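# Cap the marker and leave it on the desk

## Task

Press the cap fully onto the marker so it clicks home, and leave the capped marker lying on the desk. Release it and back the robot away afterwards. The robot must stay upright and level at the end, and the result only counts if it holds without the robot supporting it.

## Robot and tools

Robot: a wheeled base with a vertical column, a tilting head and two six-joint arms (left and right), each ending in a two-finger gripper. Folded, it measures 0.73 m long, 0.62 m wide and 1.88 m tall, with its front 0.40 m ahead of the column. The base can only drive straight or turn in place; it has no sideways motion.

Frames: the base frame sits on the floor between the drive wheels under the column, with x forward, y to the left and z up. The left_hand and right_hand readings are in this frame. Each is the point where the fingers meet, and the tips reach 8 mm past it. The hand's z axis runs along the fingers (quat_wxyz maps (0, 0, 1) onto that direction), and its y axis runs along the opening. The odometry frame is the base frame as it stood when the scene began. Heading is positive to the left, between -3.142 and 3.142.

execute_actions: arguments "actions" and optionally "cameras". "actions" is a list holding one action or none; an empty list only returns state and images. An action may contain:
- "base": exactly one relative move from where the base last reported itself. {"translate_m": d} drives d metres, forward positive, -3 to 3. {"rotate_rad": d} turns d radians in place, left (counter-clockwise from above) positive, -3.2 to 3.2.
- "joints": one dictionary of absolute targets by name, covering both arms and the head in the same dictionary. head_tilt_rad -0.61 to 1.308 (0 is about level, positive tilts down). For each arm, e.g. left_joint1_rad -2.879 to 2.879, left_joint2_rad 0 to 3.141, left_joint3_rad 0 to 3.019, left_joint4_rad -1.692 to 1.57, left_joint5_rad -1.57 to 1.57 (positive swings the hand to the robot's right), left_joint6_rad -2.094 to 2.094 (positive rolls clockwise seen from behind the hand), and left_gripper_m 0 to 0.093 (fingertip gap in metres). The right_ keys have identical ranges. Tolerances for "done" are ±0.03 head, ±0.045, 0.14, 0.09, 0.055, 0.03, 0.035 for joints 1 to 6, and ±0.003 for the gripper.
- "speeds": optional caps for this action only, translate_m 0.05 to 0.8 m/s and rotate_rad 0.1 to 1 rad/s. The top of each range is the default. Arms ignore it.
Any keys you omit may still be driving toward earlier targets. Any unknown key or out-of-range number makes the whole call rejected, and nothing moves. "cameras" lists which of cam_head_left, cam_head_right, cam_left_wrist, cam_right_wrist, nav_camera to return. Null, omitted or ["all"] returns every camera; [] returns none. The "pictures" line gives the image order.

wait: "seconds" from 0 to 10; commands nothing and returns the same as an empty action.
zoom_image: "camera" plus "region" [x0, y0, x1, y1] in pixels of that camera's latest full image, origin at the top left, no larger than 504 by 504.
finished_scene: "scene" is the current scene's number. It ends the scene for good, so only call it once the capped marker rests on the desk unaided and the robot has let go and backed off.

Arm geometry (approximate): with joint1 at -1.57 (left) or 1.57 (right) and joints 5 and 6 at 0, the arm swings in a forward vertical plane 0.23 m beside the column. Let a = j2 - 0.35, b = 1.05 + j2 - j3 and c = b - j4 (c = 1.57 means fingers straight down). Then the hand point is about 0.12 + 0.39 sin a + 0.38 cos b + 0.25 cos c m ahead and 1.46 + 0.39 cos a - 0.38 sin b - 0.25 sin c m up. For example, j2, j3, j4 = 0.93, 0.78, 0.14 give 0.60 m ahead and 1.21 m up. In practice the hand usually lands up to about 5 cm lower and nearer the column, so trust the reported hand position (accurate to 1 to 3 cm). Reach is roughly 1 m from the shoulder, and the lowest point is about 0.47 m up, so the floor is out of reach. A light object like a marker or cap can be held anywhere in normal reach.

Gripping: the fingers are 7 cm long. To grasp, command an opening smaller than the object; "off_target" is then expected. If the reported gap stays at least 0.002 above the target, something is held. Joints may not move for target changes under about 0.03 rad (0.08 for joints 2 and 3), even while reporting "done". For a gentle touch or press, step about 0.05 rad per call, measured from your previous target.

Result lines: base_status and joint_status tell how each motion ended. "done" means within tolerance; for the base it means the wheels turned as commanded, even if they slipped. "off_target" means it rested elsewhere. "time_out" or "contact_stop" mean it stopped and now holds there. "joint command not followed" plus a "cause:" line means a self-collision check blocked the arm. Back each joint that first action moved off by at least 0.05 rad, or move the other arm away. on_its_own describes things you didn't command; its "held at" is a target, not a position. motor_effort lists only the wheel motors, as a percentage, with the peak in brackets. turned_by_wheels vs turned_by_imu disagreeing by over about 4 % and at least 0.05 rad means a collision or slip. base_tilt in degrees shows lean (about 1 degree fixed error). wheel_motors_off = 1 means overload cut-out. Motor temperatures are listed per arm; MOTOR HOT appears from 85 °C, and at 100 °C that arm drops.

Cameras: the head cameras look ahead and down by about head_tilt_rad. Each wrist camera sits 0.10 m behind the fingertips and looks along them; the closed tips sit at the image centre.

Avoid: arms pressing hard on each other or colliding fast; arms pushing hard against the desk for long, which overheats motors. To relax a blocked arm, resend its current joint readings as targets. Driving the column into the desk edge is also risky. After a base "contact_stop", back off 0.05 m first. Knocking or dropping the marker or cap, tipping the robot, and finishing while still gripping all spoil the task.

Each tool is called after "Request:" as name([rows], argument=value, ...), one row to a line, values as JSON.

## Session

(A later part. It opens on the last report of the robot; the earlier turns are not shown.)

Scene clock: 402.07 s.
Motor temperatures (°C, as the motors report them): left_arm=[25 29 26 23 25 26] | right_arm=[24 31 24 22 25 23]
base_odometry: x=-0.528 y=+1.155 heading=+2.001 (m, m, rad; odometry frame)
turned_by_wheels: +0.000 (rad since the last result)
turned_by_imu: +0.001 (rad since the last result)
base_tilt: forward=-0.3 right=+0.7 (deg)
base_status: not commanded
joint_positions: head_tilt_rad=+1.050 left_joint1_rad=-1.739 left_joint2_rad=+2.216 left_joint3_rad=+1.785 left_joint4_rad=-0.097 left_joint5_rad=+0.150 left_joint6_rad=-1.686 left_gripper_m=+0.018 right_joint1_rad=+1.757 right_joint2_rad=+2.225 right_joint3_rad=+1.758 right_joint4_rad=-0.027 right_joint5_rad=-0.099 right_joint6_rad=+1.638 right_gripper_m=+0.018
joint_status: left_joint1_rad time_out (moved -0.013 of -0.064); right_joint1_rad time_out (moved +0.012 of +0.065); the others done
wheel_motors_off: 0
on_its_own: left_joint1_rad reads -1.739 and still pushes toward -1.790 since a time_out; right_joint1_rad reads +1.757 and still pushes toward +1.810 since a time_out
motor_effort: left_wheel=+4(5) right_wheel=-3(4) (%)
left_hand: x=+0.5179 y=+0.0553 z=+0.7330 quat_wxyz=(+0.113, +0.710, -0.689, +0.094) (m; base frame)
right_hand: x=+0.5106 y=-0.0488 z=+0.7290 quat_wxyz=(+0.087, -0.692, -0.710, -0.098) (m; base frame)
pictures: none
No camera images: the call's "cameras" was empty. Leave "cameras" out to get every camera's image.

Request:
execute_actions([
  {"joints":{"left_joint1_rad":-1.75,"right_joint1_rad":1.77}},
], cameras=[])

Request:
execute_actions([
  {"joints":{"left_gripper_m":0.07,"right_gripper_m":0.07}},
], cameras=[])

Request:
execute_actions([
  {"joints":{"left_joint2_rad":2.12,"right_joint2_rad":2.13,"left_joint1_rad":-1.72,"right_joint1_rad":1.75}},
], cameras=[])

Request:
execute_actions([
  {"joints":{"left_joint2_rad":2.17,"left_joint3_rad":1.6,"left_joint4_rad":0.44,"left_joint6_rad":-1.62,"right_joint2_rad":2.24,"right_joint3_rad":2.11,"right_joint4_rad":-0.7,"right_joint6_rad":1.7}},
], cameras=["cam_head_left","cam_right_wrist","cam_left_wrist"])

Scene clock: 411.70 s.
Motor temperatures (°C, as the motors report them): left_arm=[25 30 26 23 26 26] | right_arm=[24 31 24 22 25 23]
base_odometry: x=-0.528 y=+1.155 heading=+2.001 (m, m, rad; odometry frame)
turned_by_wheels: +0.000 (rad since the last result)
turned_by_imu: +0.001 (rad since the last result)
base_tilt: forward=-0.4 right=+0.8 (deg)
base_status: not commanded
joint_positions: head_tilt_rad=+1.050 left_joint1_rad=-1.736 left_joint2_rad=+2.216 left_joint3_rad=+1.785 left_joint4_rad=-0.097 left_joint5_rad=+0.157 left_joint6_rad=-1.686 left_gripper_m=+0.018 right_joint1_rad=+1.754 right_joint2_rad=+2.225 right_joint3_rad=+1.758 right_joint4_rad=-0.027 right_joint5_rad=-0.109 right_joint6_rad=+1.638 right_gripper_m=+0.018
joint_status: all done
wheel_motors_off: 0
motor_effort: left_wheel=+4(4) right_wheel=-4(4) (%)
left_hand: x=+0.5180 y=+0.0561 z=+0.7330 quat_wxyz=(+0.115, +0.710, -0.688, +0.096) (m; base frame)
right_hand: x=+0.5108 y=-0.0501 z=+0.7289 quat_wxyz=(+0.089, -0.692, -0.709, -0.100) (m; base frame)
pictures: none
No camera images: the call's "cameras" was empty. Leave "cameras" out to get every camera's image.

Scene clock: 412.37 s.
Motor temperatures (°C, as the motors report them): left_arm=[25 30 26 23 26 26] | right_arm=[24 31 24 22 25 23]
base_odometry: x=-0.528 y=+1.155 heading=+2.001 (m, m, rad; odometry frame)
turned_by_wheels: +0.000 (rad since the last result)
turned_by_imu: +0.000 (rad since the last result)
base_tilt: forward=-0.5 right=+0.6 (deg)
base_status: not commanded
joint_positions: head_tilt_rad=+1.050 left_joint1_rad=-1.740 left_joint2_rad=+2.216 left_joint3_rad=+1.785 left_joint4_rad=-0.097 left_joint5_rad=+0.169 left_joint6_rad=-1.686 left_gripper_m=+0.070 right_joint1_rad=+1.760 right_joint2_rad=+2.225 right_joint3_rad=+1.758 right_joint4_rad=-0.027 right_joint5_rad=-0.118 right_joint6_rad=+1.638 right_gripper_m=+0.070
joint_status: all done
wheel_motors_off: 0
motor_effort: left_wheel=+4(4) right_wheel=-4(4) (%)
left_hand: x=+0.5175 y=+0.0510 z=+0.7342 quat_wxyz=(+0.121, +0.709, -0.688, +0.100) (m; base frame)
right_hand: x=+0.5101 y=-0.0434 z=+0.7303 quat_wxyz=(+0.095, -0.690, -0.709, -0.105) (m; base frame)
pictures: none
No camera images: the call's "cameras" was empty. Leave "cameras" out to get every camera's image.

Scene clock: 413.37 s.
Motor temperatures (°C, as the motors report them): left_arm=[25 30 26 23 26 26] | right_arm=[24 31 24 22 25 23]
base_odometry: x=-0.528 y=+1.155 heading=+2.001 (m, m, rad; odometry frame)
turned_by_wheels: +0.000 (rad since the last result)
turned_by_imu: +0.000 (rad since the last result)
base_tilt: forward=-0.5 right=+0.7 (deg)
base_status: not commanded
joint_positions: head_tilt_rad=+1.050 left_joint1_rad=-1.731 left_joint2_rad=+2.114 left_joint3_rad=+1.790 left_joint4_rad=-0.094 left_joint5_rad=+0.169 left_joint6_rad=-1.686 left_gripper_m=+0.070 right_joint1_rad=+1.760 right_joint2_rad=+2.120 right_joint3_rad=+1.763 right_joint4_rad=-0.026 right_joint5_rad=-0.118 right_joint6_rad=+1.638 right_gripper_m=+0.070
joint_status: all done
wheel_motors_off: 0
motor_effort: left_wheel=+4(4) right_wheel=-3(4) (%)
left_hand: x=+0.5948 y=+0.0585 z=+0.7782 quat_wxyz=(+0.083, +0.709, -0.686, +0.140) (m; base frame)
right_hand: x=+0.5887 y=-0.0435 z=+0.7761 quat_wxyz=(+0.059, -0.689, -0.707, -0.147) (m; base frame)
pictures: none
No camera images: the call's "cameras" was empty. Leave "cameras" out to get every camera's image.

Scene clock: 414.60 s.
Motor temperatures (°C, as the motors report them): left_arm=[25 30 26 23 26 26] | right_arm=[24 31 24 22 25 23]
base_odometry: x=-0.528 y=+1.155 heading=+2.001 (m, m, rad; odometry frame)
turned_by_wheels: +0.000 (rad since the last result)
turned_by_imu: +0.000 (rad since the last result)
base_tilt: forward=-0.3 right=+0.6 (deg)
base_status: not commanded
joint_positions: head_tilt_rad=+1.050 left_joint1_rad=-1.731 left_joint2_rad=+2.182 left_joint3_rad=+1.600 left_joint4_rad=+0.427 left_joint5_rad=+0.169 left_joint6_rad=-1.629 left_gripper_m=+0.070 right_joint1_rad=+1.760 right_joint2_rad=+2.242 right_joint3_rad=+2.100 right_joint4_rad=-0.690 right_joint5_rad=-0.118 right_joint6_rad=+1.690 right_gripper_m=+0.070
joint_status: all done
wheel_motors_off: 0
motor_effort: left_wheel=+3(4) right_wheel=-4(4) (%)
left_hand: x=+0.5523 y=+0.0595 z=+0.7604 quat_wxyz=(-0.008, +0.677, -0.696, +0.239) (m; base frame)
right_hand: x=+0.5469 y=-0.0452 z=+0.7622 quat_wxyz=(+0.202, -0.698, -0.686, +0.030) (m; base frame)
pictures: cam_head_left, cam_left_wrist, cam_right_wrist
camera_calibration (this result's frames):
cam_head_left: T_world_to_cam=[[-0.0432136, -0.996628, 0.0697446, -0.0576456], [-0.905458, 0.00956574, -0.424329, 0.701033], [0.422231, -0.0814876, -0.902818, 1.28912], [0, 0, 0, 1]] pos_world=[0.0879573, 0.0408903, 1.46533]
cam_left_wrist: T_world_to_cam=[[0.937716, 0.0330538, 0.345828, -0.783733], [-0.265661, -0.573233, 0.775131, -0.407631], [0.223861, -0.818725, -0.528749, 0.447554], [0, 0, 0, 1]] pos_world=[0.526437, 0.158661, 0.823648]
cam_right_wrist: T_world_to_cam=[[-0.947248, -0.0259862, 0.319446, 0.273131], [0.229928, 0.63927, 0.733803, -0.649922], [-0.223281, 0.768543, -0.599572, 0.737271], [0, 0, 0, 1]] pos_world=[0.572777, -0.144051, 0.831711]
Images, in order (width x height): cam_head_left 896x504, cam_left_wrist 896x504, cam_right_wrist 896x504.

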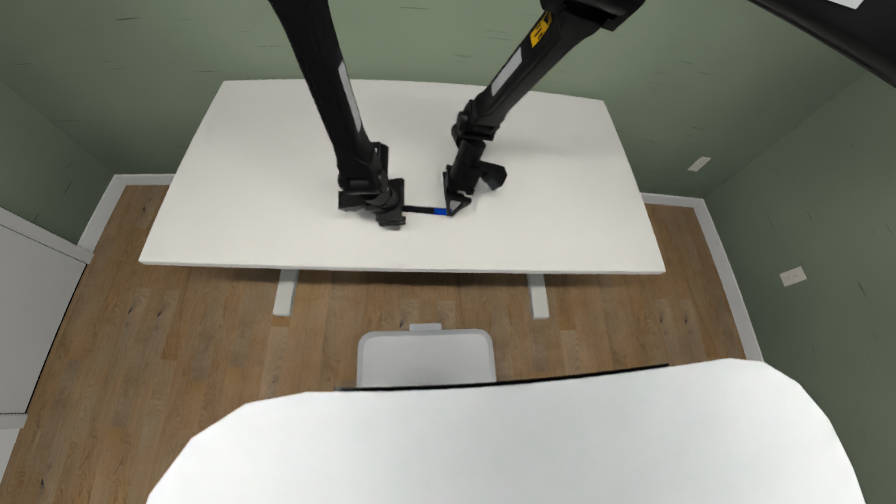

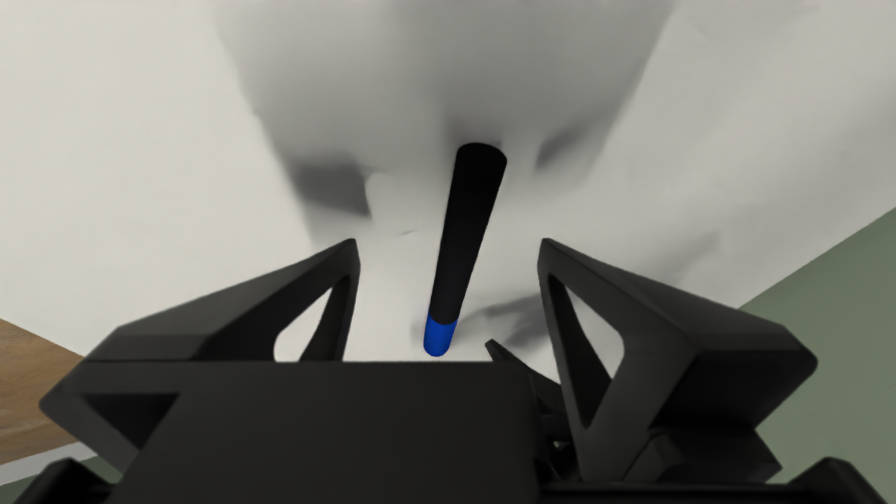

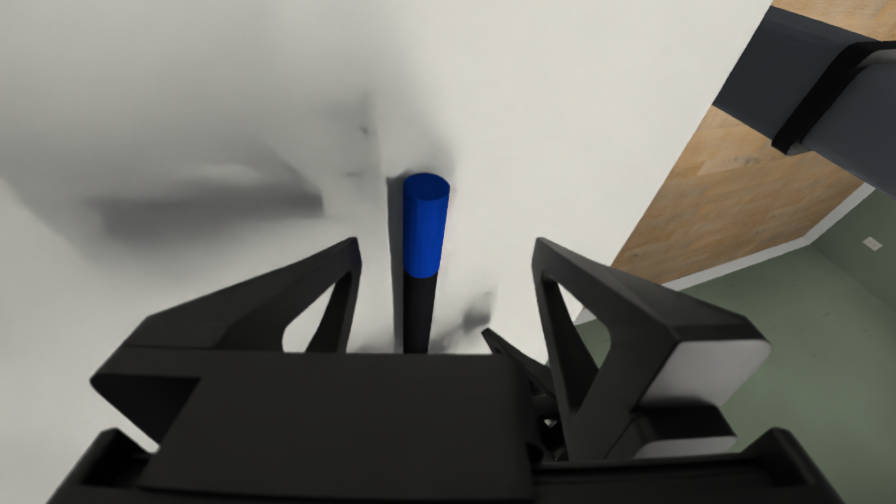

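Request:
execute_actions([
  {"base":{"translate_m":0.04},"speeds":{"translate_m":0.1},"joints":{"left_joint2_rad":2.225,"left_joint4_rad":0.47,"right_joint2_rad":2.29,"right_joint4_rad":-0.68}},
], cameras=["cam_right_wrist","cam_left_wrist"])

Scene clock: 422.70 s.
Motor temperatures (°C, as the motors report them): left_arm=[25 30 26 24 25 26] | right_arm=[24 31 24 22 25 23]
base_odometry: x=-0.545 y=+1.192 heading=+2.002 (m, m, rad; odometry frame)
turned_by_wheels: +0.000 (rad since the last result)
turned_by_imu: +0.002 (rad since the last result)
base_tilt: forward=-0.5 right=+0.7 (deg)
base_status: done
joint_positions: head_tilt_rad=+1.050 left_joint1_rad=-1.731 left_joint2_rad=+2.212 left_joint3_rad=+1.602 left_joint4_rad=+0.456 left_joint5_rad=+0.169 left_joint6_rad=-1.629 left_gripper_m=+0.070 right_joint1_rad=+1.760 right_joint2_rad=+2.281 right_joint3_rad=+2.102 right_joint4_rad=-0.688 right_joint5_rad=-0.118 right_joint6_rad=+1.690 right_gripper_m=+0.070
joint_status: all done
wheel_motors_off: 0
motor_effort: left_wheel=+0(35) right_wheel=+0(31) (%)
left_hand: x=+0.5392 y=+0.0595 z=+0.7503 quat_wxyz=(-0.009, +0.677, -0.696, +0.239) (m; base frame)
right_hand: x=+0.5204 y=-0.0450 z=+0.7458 quat_wxyz=(+0.213, -0.696, -0.685, +0.043) (m; base frame)
pictures: cam_left_wrist, cam_right_wrist
camera_calibration (this result's frames):
cam_left_wrist: T_world_to_cam=[[0.93718, 0.0333581, 0.347247, -0.768801], [-0.266598, -0.573502, 0.77461, -0.402445], [0.224986, -0.818525, -0.528581, 0.444436], [0, 0, 0, 1]] pos_world=[0.513222, 0.158624, 0.813622]
cam_right_wrist: T_world_to_cam=[[-0.935648, -0.0302113, 0.35164, 0.223079], [0.251151, 0.643006, 0.723509, -0.635113], [-0.247965, 0.765265, -0.59404, 0.729947], [0, 0, 0, 1]] pos_world=[0.549234, -0.143482, 0.814684]
Images, in order (width x height): cam_left_wrist 896x504, cam_right_wrist 896x504.

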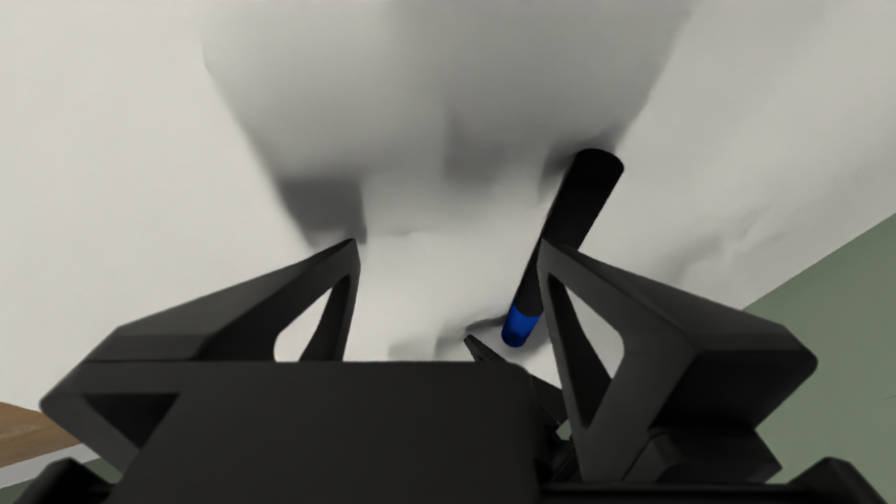

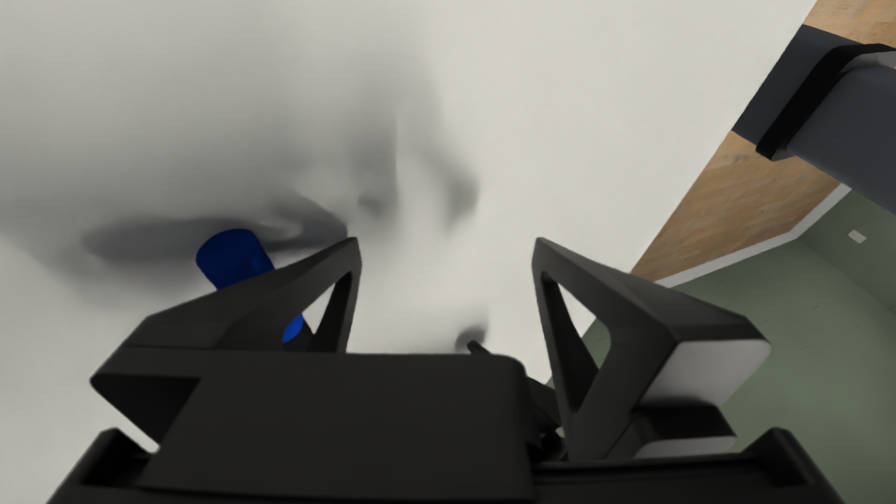

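Request:
execute_actions([
  {"joints":{"left_joint2_rad":2.13,"right_joint2_rad":2.2,"right_joint1_rad":1.74}},
], cameras=[])

Request:
execute_actions([
  {"base":{"translate_m":0.03},"speeds":{"translate_m":0.1}},
], cameras=[])

Request:
execute_actions([
  {"joints":{"left_joint2_rad":2.18,"right_joint2_rad":2.235}},
], cameras=["cam_right_wrist","cam_left_wrist"])

Scene clock: 433.13 s.
Motor temperatures (°C, as the motors report them): left_arm=[25 30 26 24 25 26] | right_arm=[24 31 24 22 25 23]
base_odometry: x=-0.545 y=+1.192 heading=+2.002 (m, m, rad; odometry frame)
turned_by_wheels: +0.000 (rad since the last result)
turned_by_imu: +0.001 (rad since the last result)
base_tilt: forward=-0.2 right=+0.7 (deg)
base_status: not commanded
joint_positions: head_tilt_rad=+1.050 left_joint1_rad=-1.731 left_joint2_rad=+2.129 left_joint3_rad=+1.602 left_joint4_rad=+0.456 left_joint5_rad=+0.169 left_joint6_rad=-1.629 left_gripper_m=+0.070 right_joint1_rad=+1.750 right_joint2_rad=+2.194 right_joint3_rad=+2.102 right_joint4_rad=-0.688 right_joint5_rad=-0.118 right_joint6_rad=+1.690 right_gripper_m=+0.070
joint_status: all done
wheel_motors_off: 0
motor_effort: left_wheel=+0(0) right_wheel=+0(0) (%)
left_hand: x=+0.5973 y=+0.0600 z=+0.7877 quat_wxyz=(-0.036, +0.670, -0.690, +0.269) (m; base frame)
right_hand: x=+0.5829 y=-0.0536 z=+0.7823 quat_wxyz=(+0.183, -0.704, -0.687, +0.012) (m; base frame)
pictures: none
No camera images: the call's "cameras" was empty. Leave "cameras" out to get every camera's image.

Scene clock: 434.43 s.
Motor temperatures (°C, as the motors report them): left_arm=[25 30 26 24 25 26] | right_arm=[24 32 24 22 25 23]
base_odometry: x=-0.558 y=+1.219 heading=+2.002 (m, m, rad; odometry frame)
turned_by_wheels: +0.000 (rad since the last result)
turned_by_imu: +0.001 (rad since the last result)
base_tilt: forward=-0.5 right=+0.7 (deg)
base_status: done
joint_positions: head_tilt_rad=+1.051 left_joint1_rad=-1.731 left_joint2_rad=+2.129 left_joint3_rad=+1.601 left_joint4_rad=+0.456 left_joint5_rad=+0.169 left_joint6_rad=-1.629 left_gripper_m=+0.070 right_joint1_rad=+1.750 right_joint2_rad=+2.195 right_joint3_rad=+2.102 right_joint4_rad=-0.688 right_joint5_rad=-0.118 right_joint6_rad=+1.690 right_gripper_m=+0.070
joint_status: not commanded
wheel_motors_off: 0
motor_effort: left_wheel=+0(33) right_wheel=-1(32) (%)
left_hand: x=+0.5966 y=+0.0604 z=+0.7876 quat_wxyz=(-0.036, +0.671, -0.691, +0.269) (m; base frame)
right_hand: x=+0.5822 y=-0.0536 z=+0.7817 quat_wxyz=(+0.184, -0.704, -0.686, +0.012) (m; base frame)
pictures: none
No camera images: the call's "cameras" was empty. Leave "cameras" out to get every camera's image.

Scene clock: 435.20 s.
Motor temperatures (°C, as the motors report them): left_arm=[25 30 26 24 25 26] | right_arm=[24 32 24 22 25 23]
base_odometry: x=-0.558 y=+1.219 heading=+2.002 (m, m, rad; odometry frame)
turned_by_wheels: +0.000 (rad since the last result)
turned_by_imu: +0.000 (rad since the last result)
base_tilt: forward=-0.5 right=+0.6 (deg)
base_status: not commanded
joint_positions: head_tilt_rad=+1.051 left_joint1_rad=-1.731 left_joint2_rad=+2.170 left_joint3_rad=+1.602 left_joint4_rad=+0.456 left_joint5_rad=+0.169 left_joint6_rad=-1.629 left_gripper_m=+0.070 right_joint1_rad=+1.750 right_joint2_rad=+2.221 right_joint3_rad=+2.102 right_joint4_rad=-0.688 right_joint5_rad=-0.118 right_joint6_rad=+1.690 right_gripper_m=+0.070
joint_status: all done
wheel_motors_off: 0
motor_effort: left_wheel=+0(0) right_wheel=-1(1) (%)
left_hand: x=+0.5693 y=+0.0599 z=+0.7687 quat_wxyz=(-0.023, +0.674, -0.693, +0.255) (m; base frame)
right_hand: x=+0.5644 y=-0.0534 z=+0.7701 quat_wxyz=(+0.191, -0.702, -0.685, +0.022) (m; base frame)
pictures: cam_left_wrist, cam_right_wrist
camera_calibration (this result's frames):
cam_left_wrist: T_world_to_cam=[[0.92163, 0.0400788, 0.385993, -0.82471], [-0.295318, -0.572855, 0.764607, -0.384367], [0.251763, -0.818676, -0.516125, 0.422938], [0, 0, 0, 1]] pos_world=[0.540087, 0.159116, 0.830512]
cam_right_wrist: T_world_to_cam=[[-0.955163, -0.015492, 0.295673, 0.310296], [0.21724, 0.641846, 0.735418, -0.648358], [-0.20117, 0.766677, -0.609703, 0.747427], [0, 0, 0, 1]] pos_world=[0.587593, -0.152081, 0.840776]
Images, in order (width x height): cam_left_wrist 896x504, cam_right_wrist 896x504.

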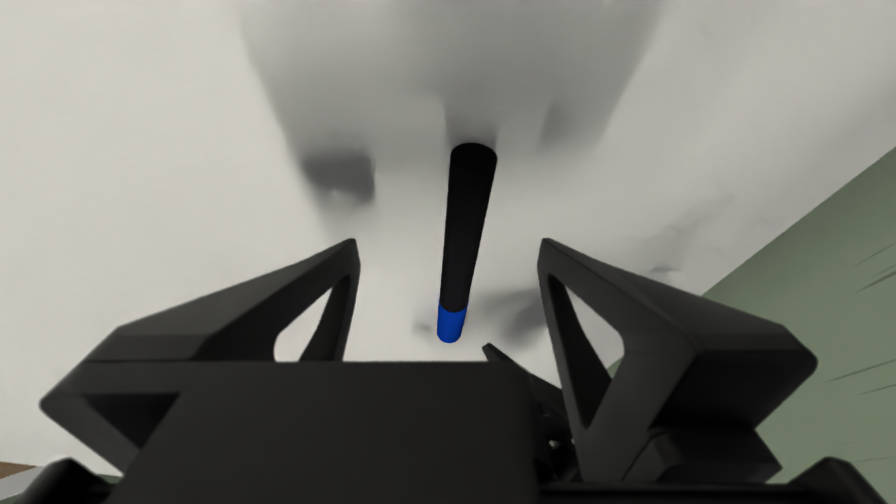

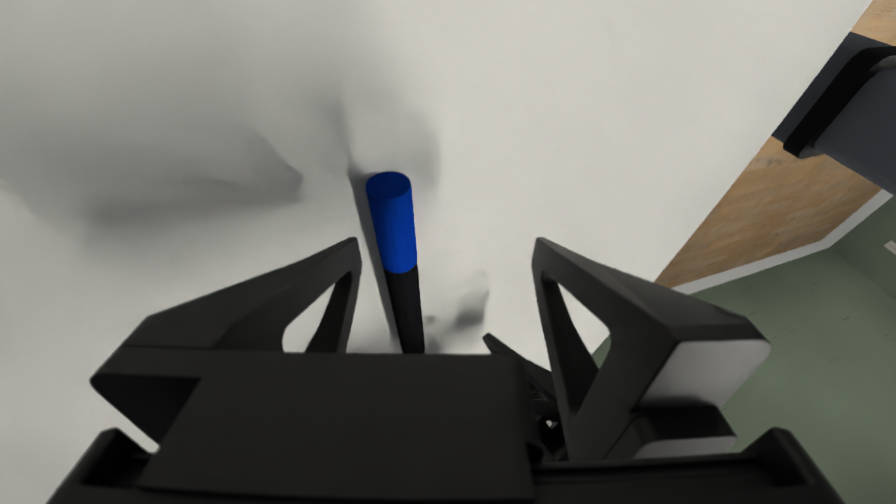

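Request:
execute_actions([
  {"joints":{"left_joint2_rad":2.265,"left_joint3_rad":1.74,"left_joint4_rad":0.42,"right_joint2_rad":2.315,"right_joint3_rad":2.24,"right_joint4_rad":-0.72}},
], cameras=["cam_right_wrist","cam_left_wrist"])

Scene clock: 443.83 s.
Motor temperatures (°C, as the motors report them): left_arm=[25 30 26 24 25 26] | right_arm=[24 32 24 22 25 23]
base_odometry: x=-0.558 y=+1.219 heading=+2.002 (m, m, rad; odometry frame)
turned_by_wheels: +0.000 (rad since the last result)
turned_by_imu: +0.001 (rad since the last result)
base_tilt: forward=-0.3 right=+0.6 (deg)
base_status: not commanded
joint_positions: head_tilt_rad=+1.051 left_joint1_rad=-1.729 left_joint2_rad=+2.235 left_joint3_rad=+1.727 left_joint4_rad=+0.430 left_joint5_rad=+0.175 left_joint6_rad=-1.629 left_gripper_m=+0.070 right_joint1_rad=+1.750 right_joint2_rad=+2.307 right_joint3_rad=+2.214 right_joint4_rad=-0.709 right_joint5_rad=-0.118 right_joint6_rad=+1.690 right_gripper_m=+0.070
joint_status: all done
wheel_motors_off: 0
motor_effort: left_wheel=+2(6) right_wheel=-1(3) (%)
left_hand: x=+0.5928 y=+0.0555 z=+0.7484 quat_wxyz=(-0.033, +0.670, -0.691, +0.268) (m; base frame)
right_hand: x=+0.5626 y=-0.0493 z=+0.7426 quat_wxyz=(+0.190, -0.702, -0.686, +0.021) (m; base frame)
pictures: cam_left_wrist, cam_right_wrist
camera_calibration (this result's frames):
cam_left_wrist: T_world_to_cam=[[0.907777, 0.0456, 0.416967, -0.85358], [-0.31965, -0.568461, 0.758074, -0.345346], [0.271598, -0.821446, -0.50146, 0.38035], [0, 0, 0, 1]] pos_world=[0.561168, 0.155044, 0.808444]
cam_right_wrist: T_world_to_cam=[[-0.956276, -0.0150293, 0.292081, 0.320117], [0.214856, 0.641469, 0.736447, -0.629902], [-0.198429, 0.767002, -0.610192, 0.726006], [0, 0, 0, 1]] pos_world=[0.585519, -0.147974, 0.813392]
Images, in order (width x height): cam_left_wrist 896x504, cam_right_wrist 896x504.

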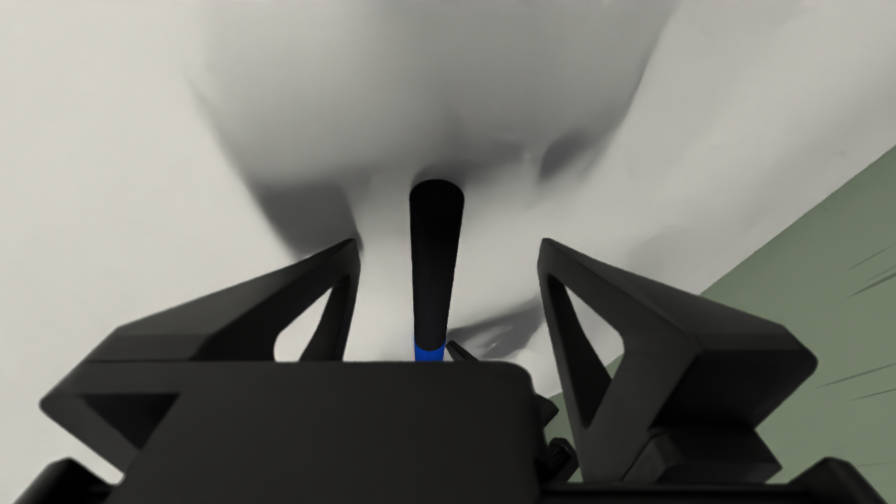

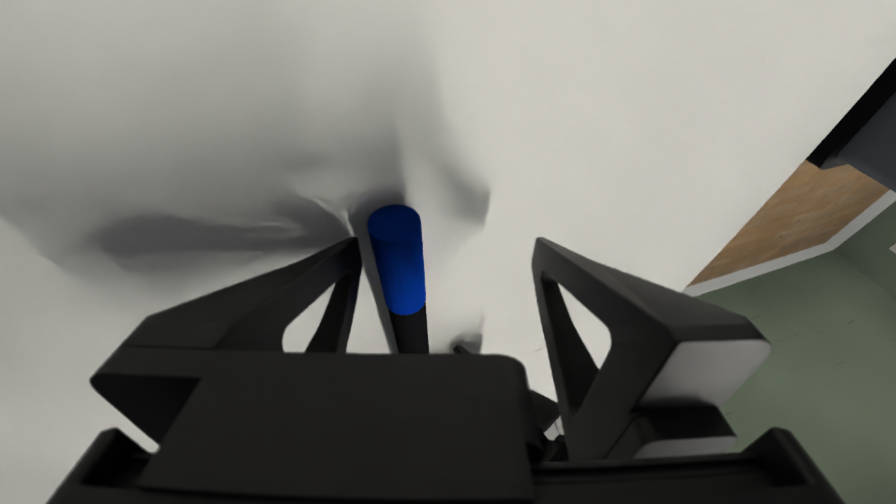

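Low fingers are on the table. Narrow while pressing down.

Request:
execute_actions([
  {"joints":{"left_gripper_m":0.035,"right_gripper_m":0.04,"left_joint2_rad":2.29,"right_joint2_rad":2.35,"right_joint3_rad":2.28}},
], cameras=["cam_right_wrist","cam_left_wrist"])

Request:
execute_actions([
  {"joints":{"left_gripper_m":0.0,"right_gripper_m":0.0}},
], cameras=["cam_right_wrist","cam_left_wrist","cam_head_left"])

Scene clock: 449.53 s.
Motor temperatures (°C, as the motors report them): left_arm=[25 30 26 24 25 26] | right_arm=[24 32 25 22 25 23]
base_odometry: x=-0.558 y=+1.219 heading=+2.002 (m, m, rad; odometry frame)
turned_by_wheels: +0.000 (rad since the last result)
turned_by_imu: +0.001 (rad since the last result)
base_tilt: forward=-0.4 right=+0.6 (deg)
base_status: not commanded
joint_positions: head_tilt_rad=+1.051 left_joint1_rad=-1.729 left_joint2_rad=+2.252 left_joint3_rad=+1.732 left_joint4_rad=+0.430 left_joint5_rad=+0.175 left_joint6_rad=-1.629 left_gripper_m=+0.035 right_joint1_rad=+1.750 right_joint2_rad=+2.329 right_joint3_rad=+2.258 right_joint4_rad=-0.709 right_joint5_rad=-0.118 right_joint6_rad=+1.690 right_gripper_m=+0.040
joint_status: all done
wheel_motors_off: 0
motor_effort: left_wheel=+3(3) right_wheel=-1(1) (%)
left_hand: x=+0.5833 y=+0.0552 z=+0.7408 quat_wxyz=(-0.029, +0.671, -0.692, +0.264) (m; base frame)
right_hand: x=+0.5722 y=-0.0476 z=+0.7374 quat_wxyz=(+0.183, -0.704, -0.686, +0.012) (m; base frame)
pictures: cam_left_wrist, cam_right_wrist
camera_calibration (this result's frames):
cam_left_wrist: T_world_to_cam=[[0.912821, 0.0436815, 0.406017, -0.836534], [-0.311526, -0.568353, 0.761529, -0.350174], [0.264026, -0.821625, -0.505196, 0.38606], [0, 0, 0, 1]] pos_world=[0.552588, 0.154715, 0.801351]
cam_right_wrist: T_world_to_cam=[[-0.962454, -0.0123087, 0.271166, 0.349921], [0.200945, 0.639302, 0.742236, -0.625579], [-0.182493, 0.768857, -0.612825, 0.716307], [0, 0, 0, 1]] pos_world=[0.593211, -0.146497, 0.808411]
Images, in order (width x height): cam_left_wrist 896x504, cam_right_wrist 896x504.

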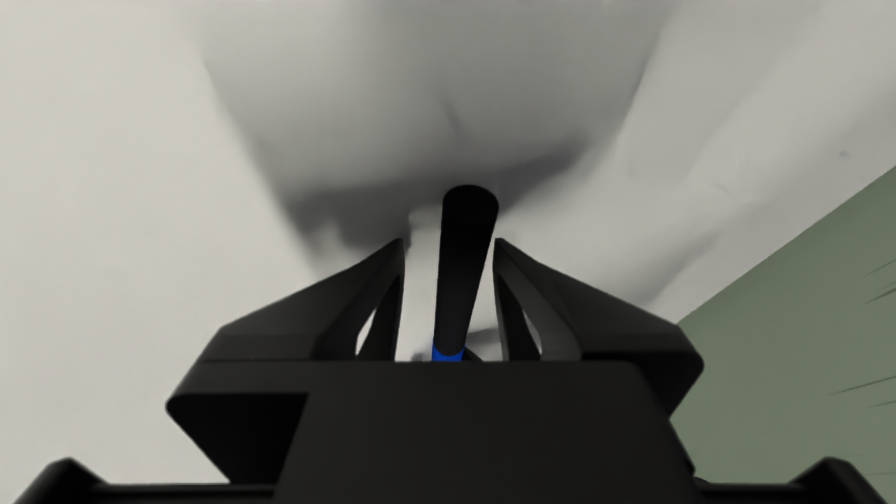

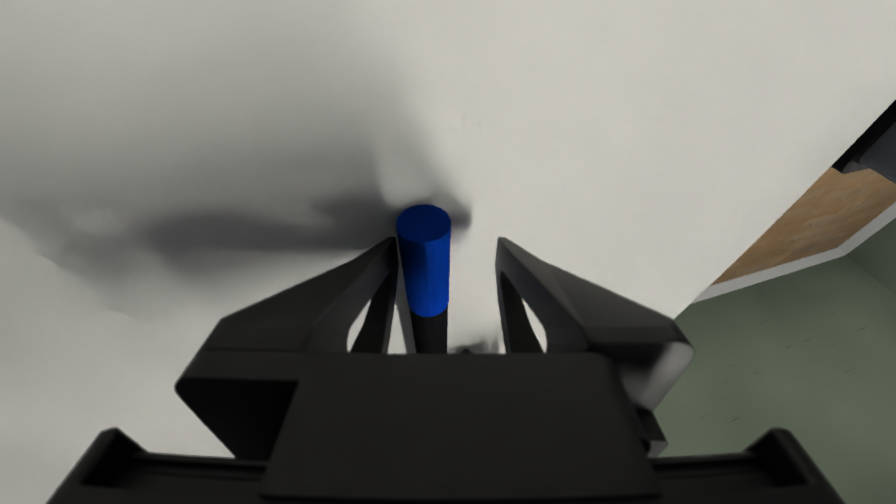

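Scene clock: 450.10 s.
Motor temperatures (°C, as the motors report them): left_arm=[25 30 26 24 25 26] | right_arm=[24 32 25 22 25 23]
base_odometry: x=-0.558 y=+1.219 heading=+2.002 (m, m, rad; odometry frame)
turned_by_wheels: +0.000 (rad since the last result)
turned_by_imu: +0.000 (rad since the last result)
base_tilt: forward=-0.3 right=+0.7 (deg)
base_status: not commanded
joint_positions: head_tilt_rad=+1.051 left_joint1_rad=-1.729 left_joint2_rad=+2.257 left_joint3_rad=+1.734 left_joint4_rad=+0.430 left_joint5_rad=+0.173 left_joint6_rad=-1.625 left_gripper_m=+0.017 right_joint1_rad=+1.749 right_joint2_rad=+2.329 right_joint3_rad=+2.258 right_joint4_rad=-0.709 right_joint5_rad=-0.118 right_joint6_rad=+1.690 right_gripper_m=+0.017
joint_status: left_gripper_m off_target (ended at +0.017, target +0.000); right_gripper_m off_target (ended at +0.017, target +0.000)
wheel_motors_off: 0
motor_effort: left_wheel=+2(3) right_wheel=-1(1) (%)
left_hand: x=+0.5808 y=+0.0555 z=+0.7386 quat_wxyz=(-0.029, +0.670, -0.693, +0.262) (m; base frame)
right_hand: x=+0.5727 y=-0.0482 z=+0.7373 quat_wxyz=(+0.183, -0.704, -0.686, +0.012) (m; base frame)
pictures: cam_head_left, cam_left_wrist, cam_right_wrist
camera_calibration (this result's frames):
cam_head_left: T_world_to_cam=[[-0.0431737, -0.996628, 0.0697693, -0.0576857], [-0.9057, 0.00956574, -0.42381, 0.700247], [0.421714, -0.0814876, -0.90306, 1.28952], [0, 0, 0, 1]] pos_world=[0.0879145, 0.0408903, 1.46531]
cam_left_wrist: T_world_to_cam=[[0.913565, 0.0389169, 0.404826, -0.832727], [-0.312322, -0.570427, 0.75965, -0.34711], [0.260487, -0.820426, -0.508968, 0.390578], [0, 0, 0, 1]] pos_world=[0.550599, 0.154846, 0.799584]
cam_right_wrist: T_world_to_cam=[[-0.962663, -0.0116679, 0.27045, 0.351091], [0.200707, 0.639642, 0.742008, -0.624928], [-0.181649, 0.768585, -0.613418, 0.716807], [0, 0, 0, 1]] pos_world=[0.593617, -0.147101, 0.808451]
Images, in order (width x height): cam_head_left 896x504, cam_left_wrist 896x504, cam_right_wrist 896x504.

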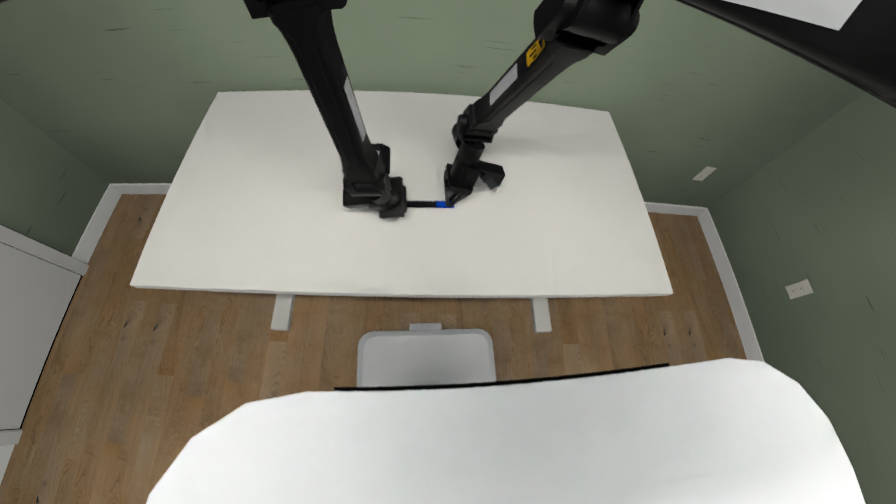

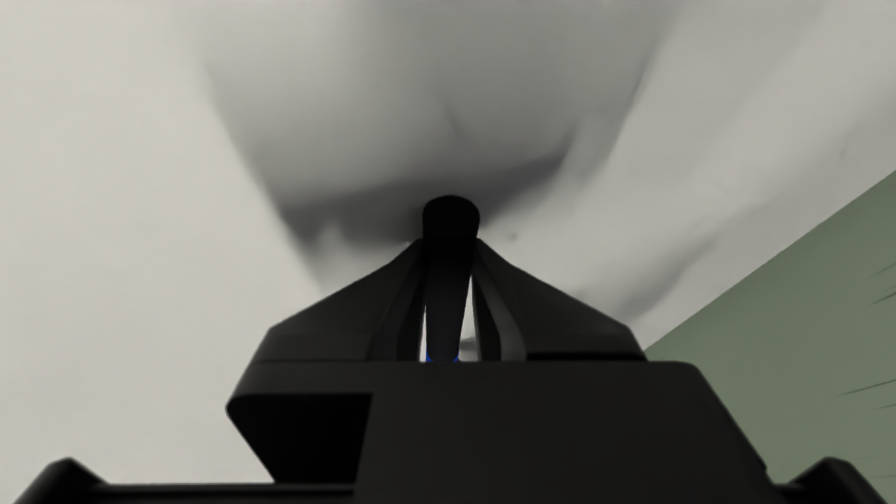

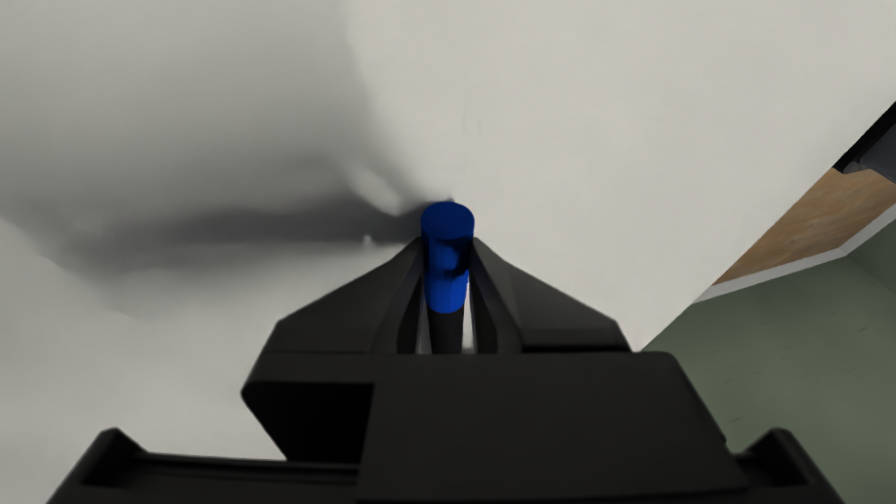

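Request:
execute_actions([
  {"joints":{"left_joint1_rad":-1.87,"right_joint1_rad":1.89,"left_joint5_rad":0.22,"right_joint5_rad":-0.165}},
], cameras=["cam_right_wrist","cam_left_wrist","cam_head_left"])

Request:
zoom_image(camera="cam_head_left", region=[400,185,470,220])

Scene clock: 457.13 s.
Motor temperatures (°C, as the motors report them): left_arm=[25 30 26 24 25 26] | right_arm=[24 32 25 22 25 23]
base_odometry: x=-0.558 y=+1.219 heading=+2.002 (m, m, rad; odometry frame)
turned_by_wheels: +0.000 (rad since the last result)
turned_by_imu: +0.002 (rad since the last result)
base_tilt: forward=-0.4 right=+0.6 (deg)
base_status: not commanded
joint_positions: head_tilt_rad=+1.051 left_joint1_rad=-1.743 left_joint2_rad=+2.264 left_joint3_rad=+1.742 left_joint4_rad=+0.430 left_joint5_rad=+0.184 left_joint6_rad=-1.627 left_gripper_m=+0.017 right_joint1_rad=+1.732 right_joint2_rad=+2.330 right_joint3_rad=+2.261 right_joint4_rad=-0.723 right_joint5_rad=-0.130 right_joint6_rad=+1.692 right_gripper_m=+0.017
joint_status: left_joint1_rad time_out (moved -0.014 of -0.141); left_joint5_rad time_out (moved +0.011 of +0.047); right_joint1_rad time_out (moved -0.017 of +0.141); right_joint5_rad time_out (moved -0.012 of -0.047)
wheel_motors_off: 0
on_its_own: left_joint1_rad is held at -1.747, not at your -1.870, since a time_out; left_joint5_rad is held at +0.189, not at your +0.220, since a time_out; right_joint1_rad is held at +1.751, not at your +1.890, since a time_out; right_joint5_rad is held at -0.132, not at your -0.165, since a time_out
motor_effort: left_wheel=+3(9) right_wheel=-3(11) (%)
left_hand: x=+0.5789 y=+0.0415 z=+0.7389 quat_wxyz=(-0.020, +0.667, -0.694, +0.270) (m; base frame)
right_hand: x=+0.5721 y=-0.0611 z=+0.7362 quat_wxyz=(+0.186, -0.708, -0.681, +0.017) (m; base frame)
pictures: cam_head_left, cam_left_wrist, cam_right_wrist
joint command not followed: on one or more control steps a check withheld the commanded joint targets of the left arm, and it was not sent them on those steps.
cause: the commanded joint targets would bring a part of the robot too close to another arm (this arm's wrist (the part past joint 4) and the other arm's wrist (the part past joint 5)); next, command targets that bring no part of the robot closer to that arm.
joint command not followed: on one or more control steps a check withheld the commanded joint targets of the right arm, and it was not sent them on those steps.
cause: the commanded joint targets would bring a part of the robot too close to another arm (this arm's wrist (the part past joint 5) and the other arm's wrist (the part past joint 4)); next, command targets that bring no part of the robot closer to that arm.
camera_calibration (this result's frames):
cam_head_left: T_world_to_cam=[[-0.0431737, -0.996628, 0.0697693, -0.0576857], [-0.905701, 0.00956574, -0.42381, 0.700246], [0.421714, -0.0814876, -0.90306, 1.28952], [0, 0, 0, 1]] pos_world=[0.0879145, 0.0408903, 1.46531]
cam_left_wrist: T_world_to_cam=[[0.91396, 0.039196, 0.403906, -0.830079], [-0.317667, -0.550247, 0.772215, -0.362928], [0.252516, -0.834081, -0.490453, 0.371229], [0, 0, 0, 1]] pos_world=[0.549627, 0.142471, 0.797602]
cam_right_wrist: T_world_to_cam=[[-0.959192, 0.000670008, 0.282754, 0.340375], [0.217518, 0.640657, 0.736372, -0.621103], [-0.180655, 0.767827, -0.614659, 0.726223], [0, 0, 0, 1]] pos_world=[0.592782, -0.159927, 0.8075]
Images, in order (width x height): cam_head_left 896x504, cam_left_wrist 896x504, cam_right_wrist 896x504.

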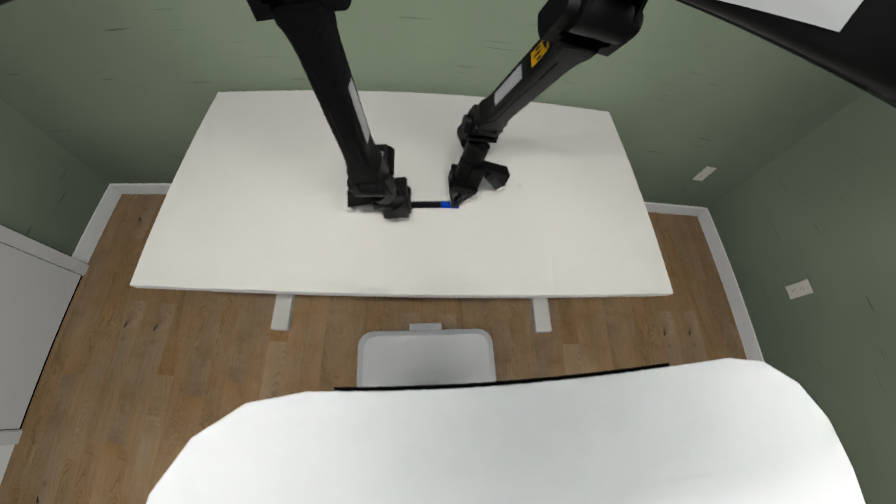

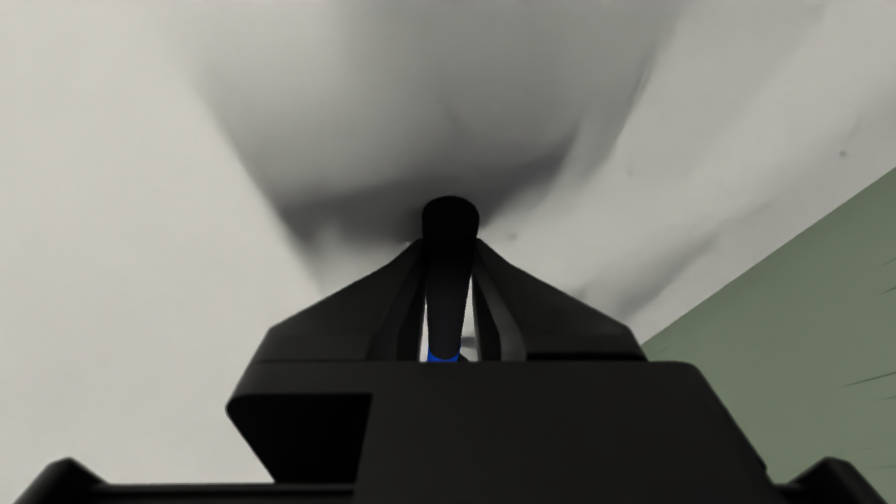

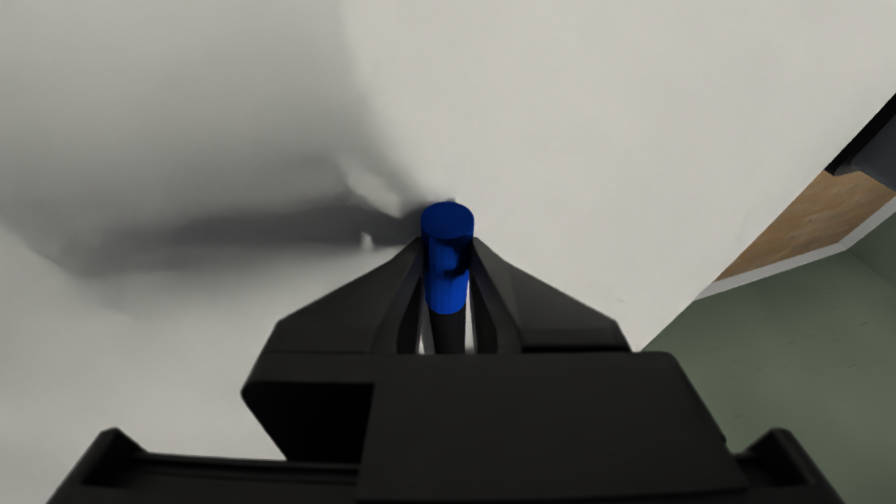

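Region (400, 185, 470, 220) of cam_head_left's 896x504 image, scaled by 7.200, with more detail than that image has.

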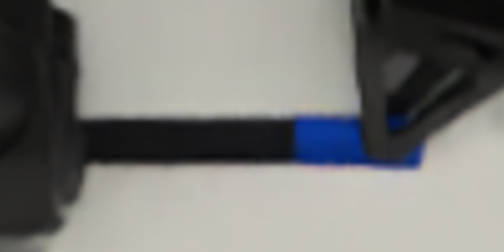

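Request:
execute_actions([
  {"joints":{"left_joint1_rad":-1.85,"right_joint1_rad":1.86,"left_joint5_rad":0.19,"right_joint5_rad":-0.135}},
], cameras=["cam_right_wrist","cam_head_left"])

Request:
zoom_image(camera="cam_head_left", region=[400,185,470,220])

Scene clock: 464.27 s.
Motor temperatures (°C, as the motors report them): left_arm=[25 30 26 24 25 26] | right_arm=[24 32 25 22 25 23]
base_odometry: x=-0.558 y=+1.219 heading=+2.002 (m, m, rad; odometry frame)
turned_by_wheels: +0.000 (rad since the last result)
turned_by_imu: +0.001 (rad since the last result)
base_tilt: forward=-0.3 right=+0.6 (deg)
base_status: not commanded
joint_positions: head_tilt_rad=+1.051 left_joint1_rad=-1.779 left_joint2_rad=+2.264 left_joint3_rad=+1.745 left_joint4_rad=+0.430 left_joint5_rad=+0.161 left_joint6_rad=-1.627 left_gripper_m=+0.017 right_joint1_rad=+1.711 right_joint2_rad=+2.322 right_joint3_rad=+2.258 right_joint4_rad=-0.738 right_joint5_rad=-0.093 right_joint6_rad=+1.691 right_gripper_m=+0.017
joint_status: left_joint1_rad time_out (moved -0.036 of -0.107); right_joint1_rad time_out (moved -0.021 of +0.128); right_joint5_rad time_out (moved +0.037 of -0.005); the others done
wheel_motors_off: 0
on_its_own: left_joint1_rad reads -1.779 and still pushes toward -1.850 since a time_out; right_joint1_rad is held at +1.742, not at your +1.860, since a time_out; right_joint5_rad is held at -0.101, not at your -0.135, since a time_out
motor_effort: left_wheel=+2(11) right_wheel=-2(9) (%)
left_hand: x=+0.5773 y=+0.0138 z=+0.7437 quat_wxyz=(-0.017, +0.664, -0.695, +0.275) (m; base frame)
right_hand: x=+0.5735 y=-0.0862 z=+0.7358 quat_wxyz=(+0.169, -0.712, -0.681, +0.038) (m; base frame)
pictures: cam_head_left, cam_right_wrist
joint command not followed: on one or more control steps a check withheld the commanded joint targets of the right arm, and it was not sent them on those steps.
cause: the commanded joint targets would bring a part of the robot too close to another arm (this arm's wrist (the part past joint 5) and the other arm's wrist (the part past joint 4)); next, command targets that bring no part of the robot closer to that arm.
camera_calibration (this result's frames):
cam_head_left: T_world_to_cam=[[-0.0431737, -0.996628, 0.0697693, -0.0576857], [-0.905701, 0.00956574, -0.42381, 0.700247], [0.421714, -0.0814876, -0.90306, 1.28952], [0, 0, 0, 1]] pos_world=[0.0879145, 0.0408903, 1.46531]
cam_right_wrist: T_world_to_cam=[[-0.95711, 0.0140423, 0.289386, 0.336915], [0.221258, 0.680264, 0.698774, -0.576149], [-0.187046, 0.732832, -0.654195, 0.77521], [0, 0, 0, 1]] pos_world=[0.594942, -0.180897, 0.812238]
Images, in order (width x height): cam_head_left 896x504, cam_right_wrist 896x504.

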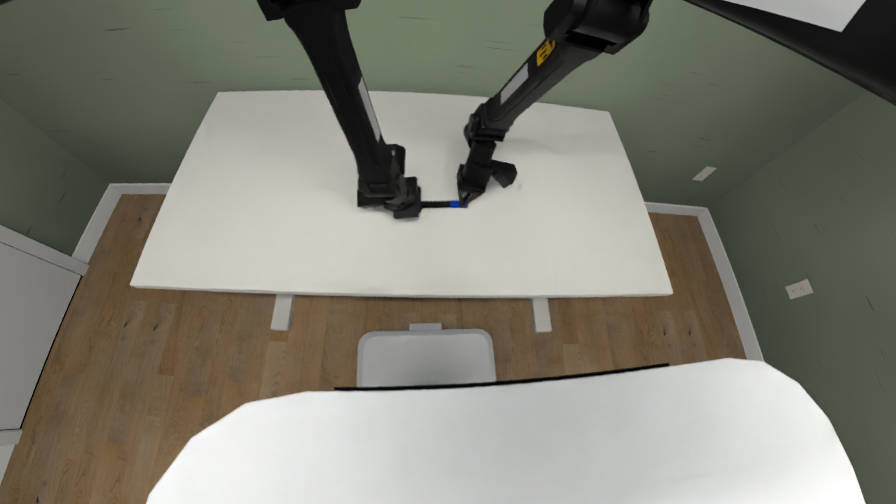

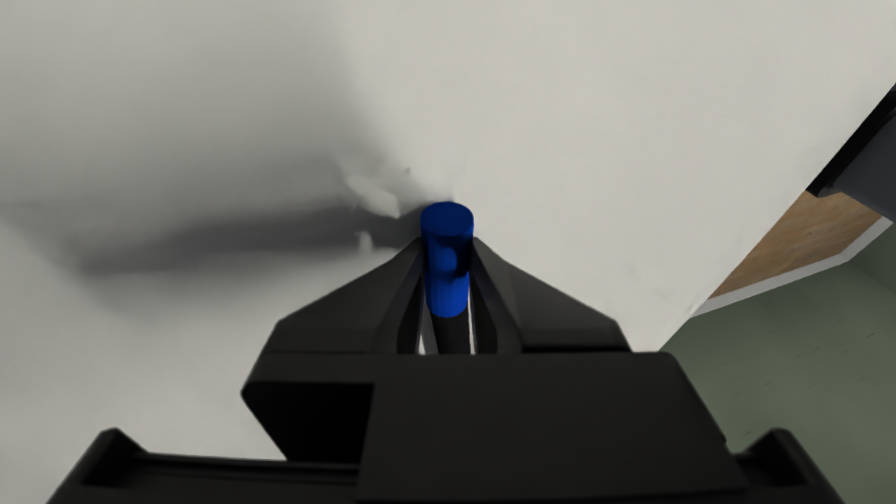

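Region (400, 185, 470, 220) of cam_head_left's 896x504 image, scaled by 7.200, with more detail than that image has.

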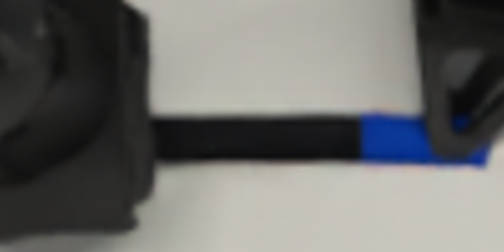

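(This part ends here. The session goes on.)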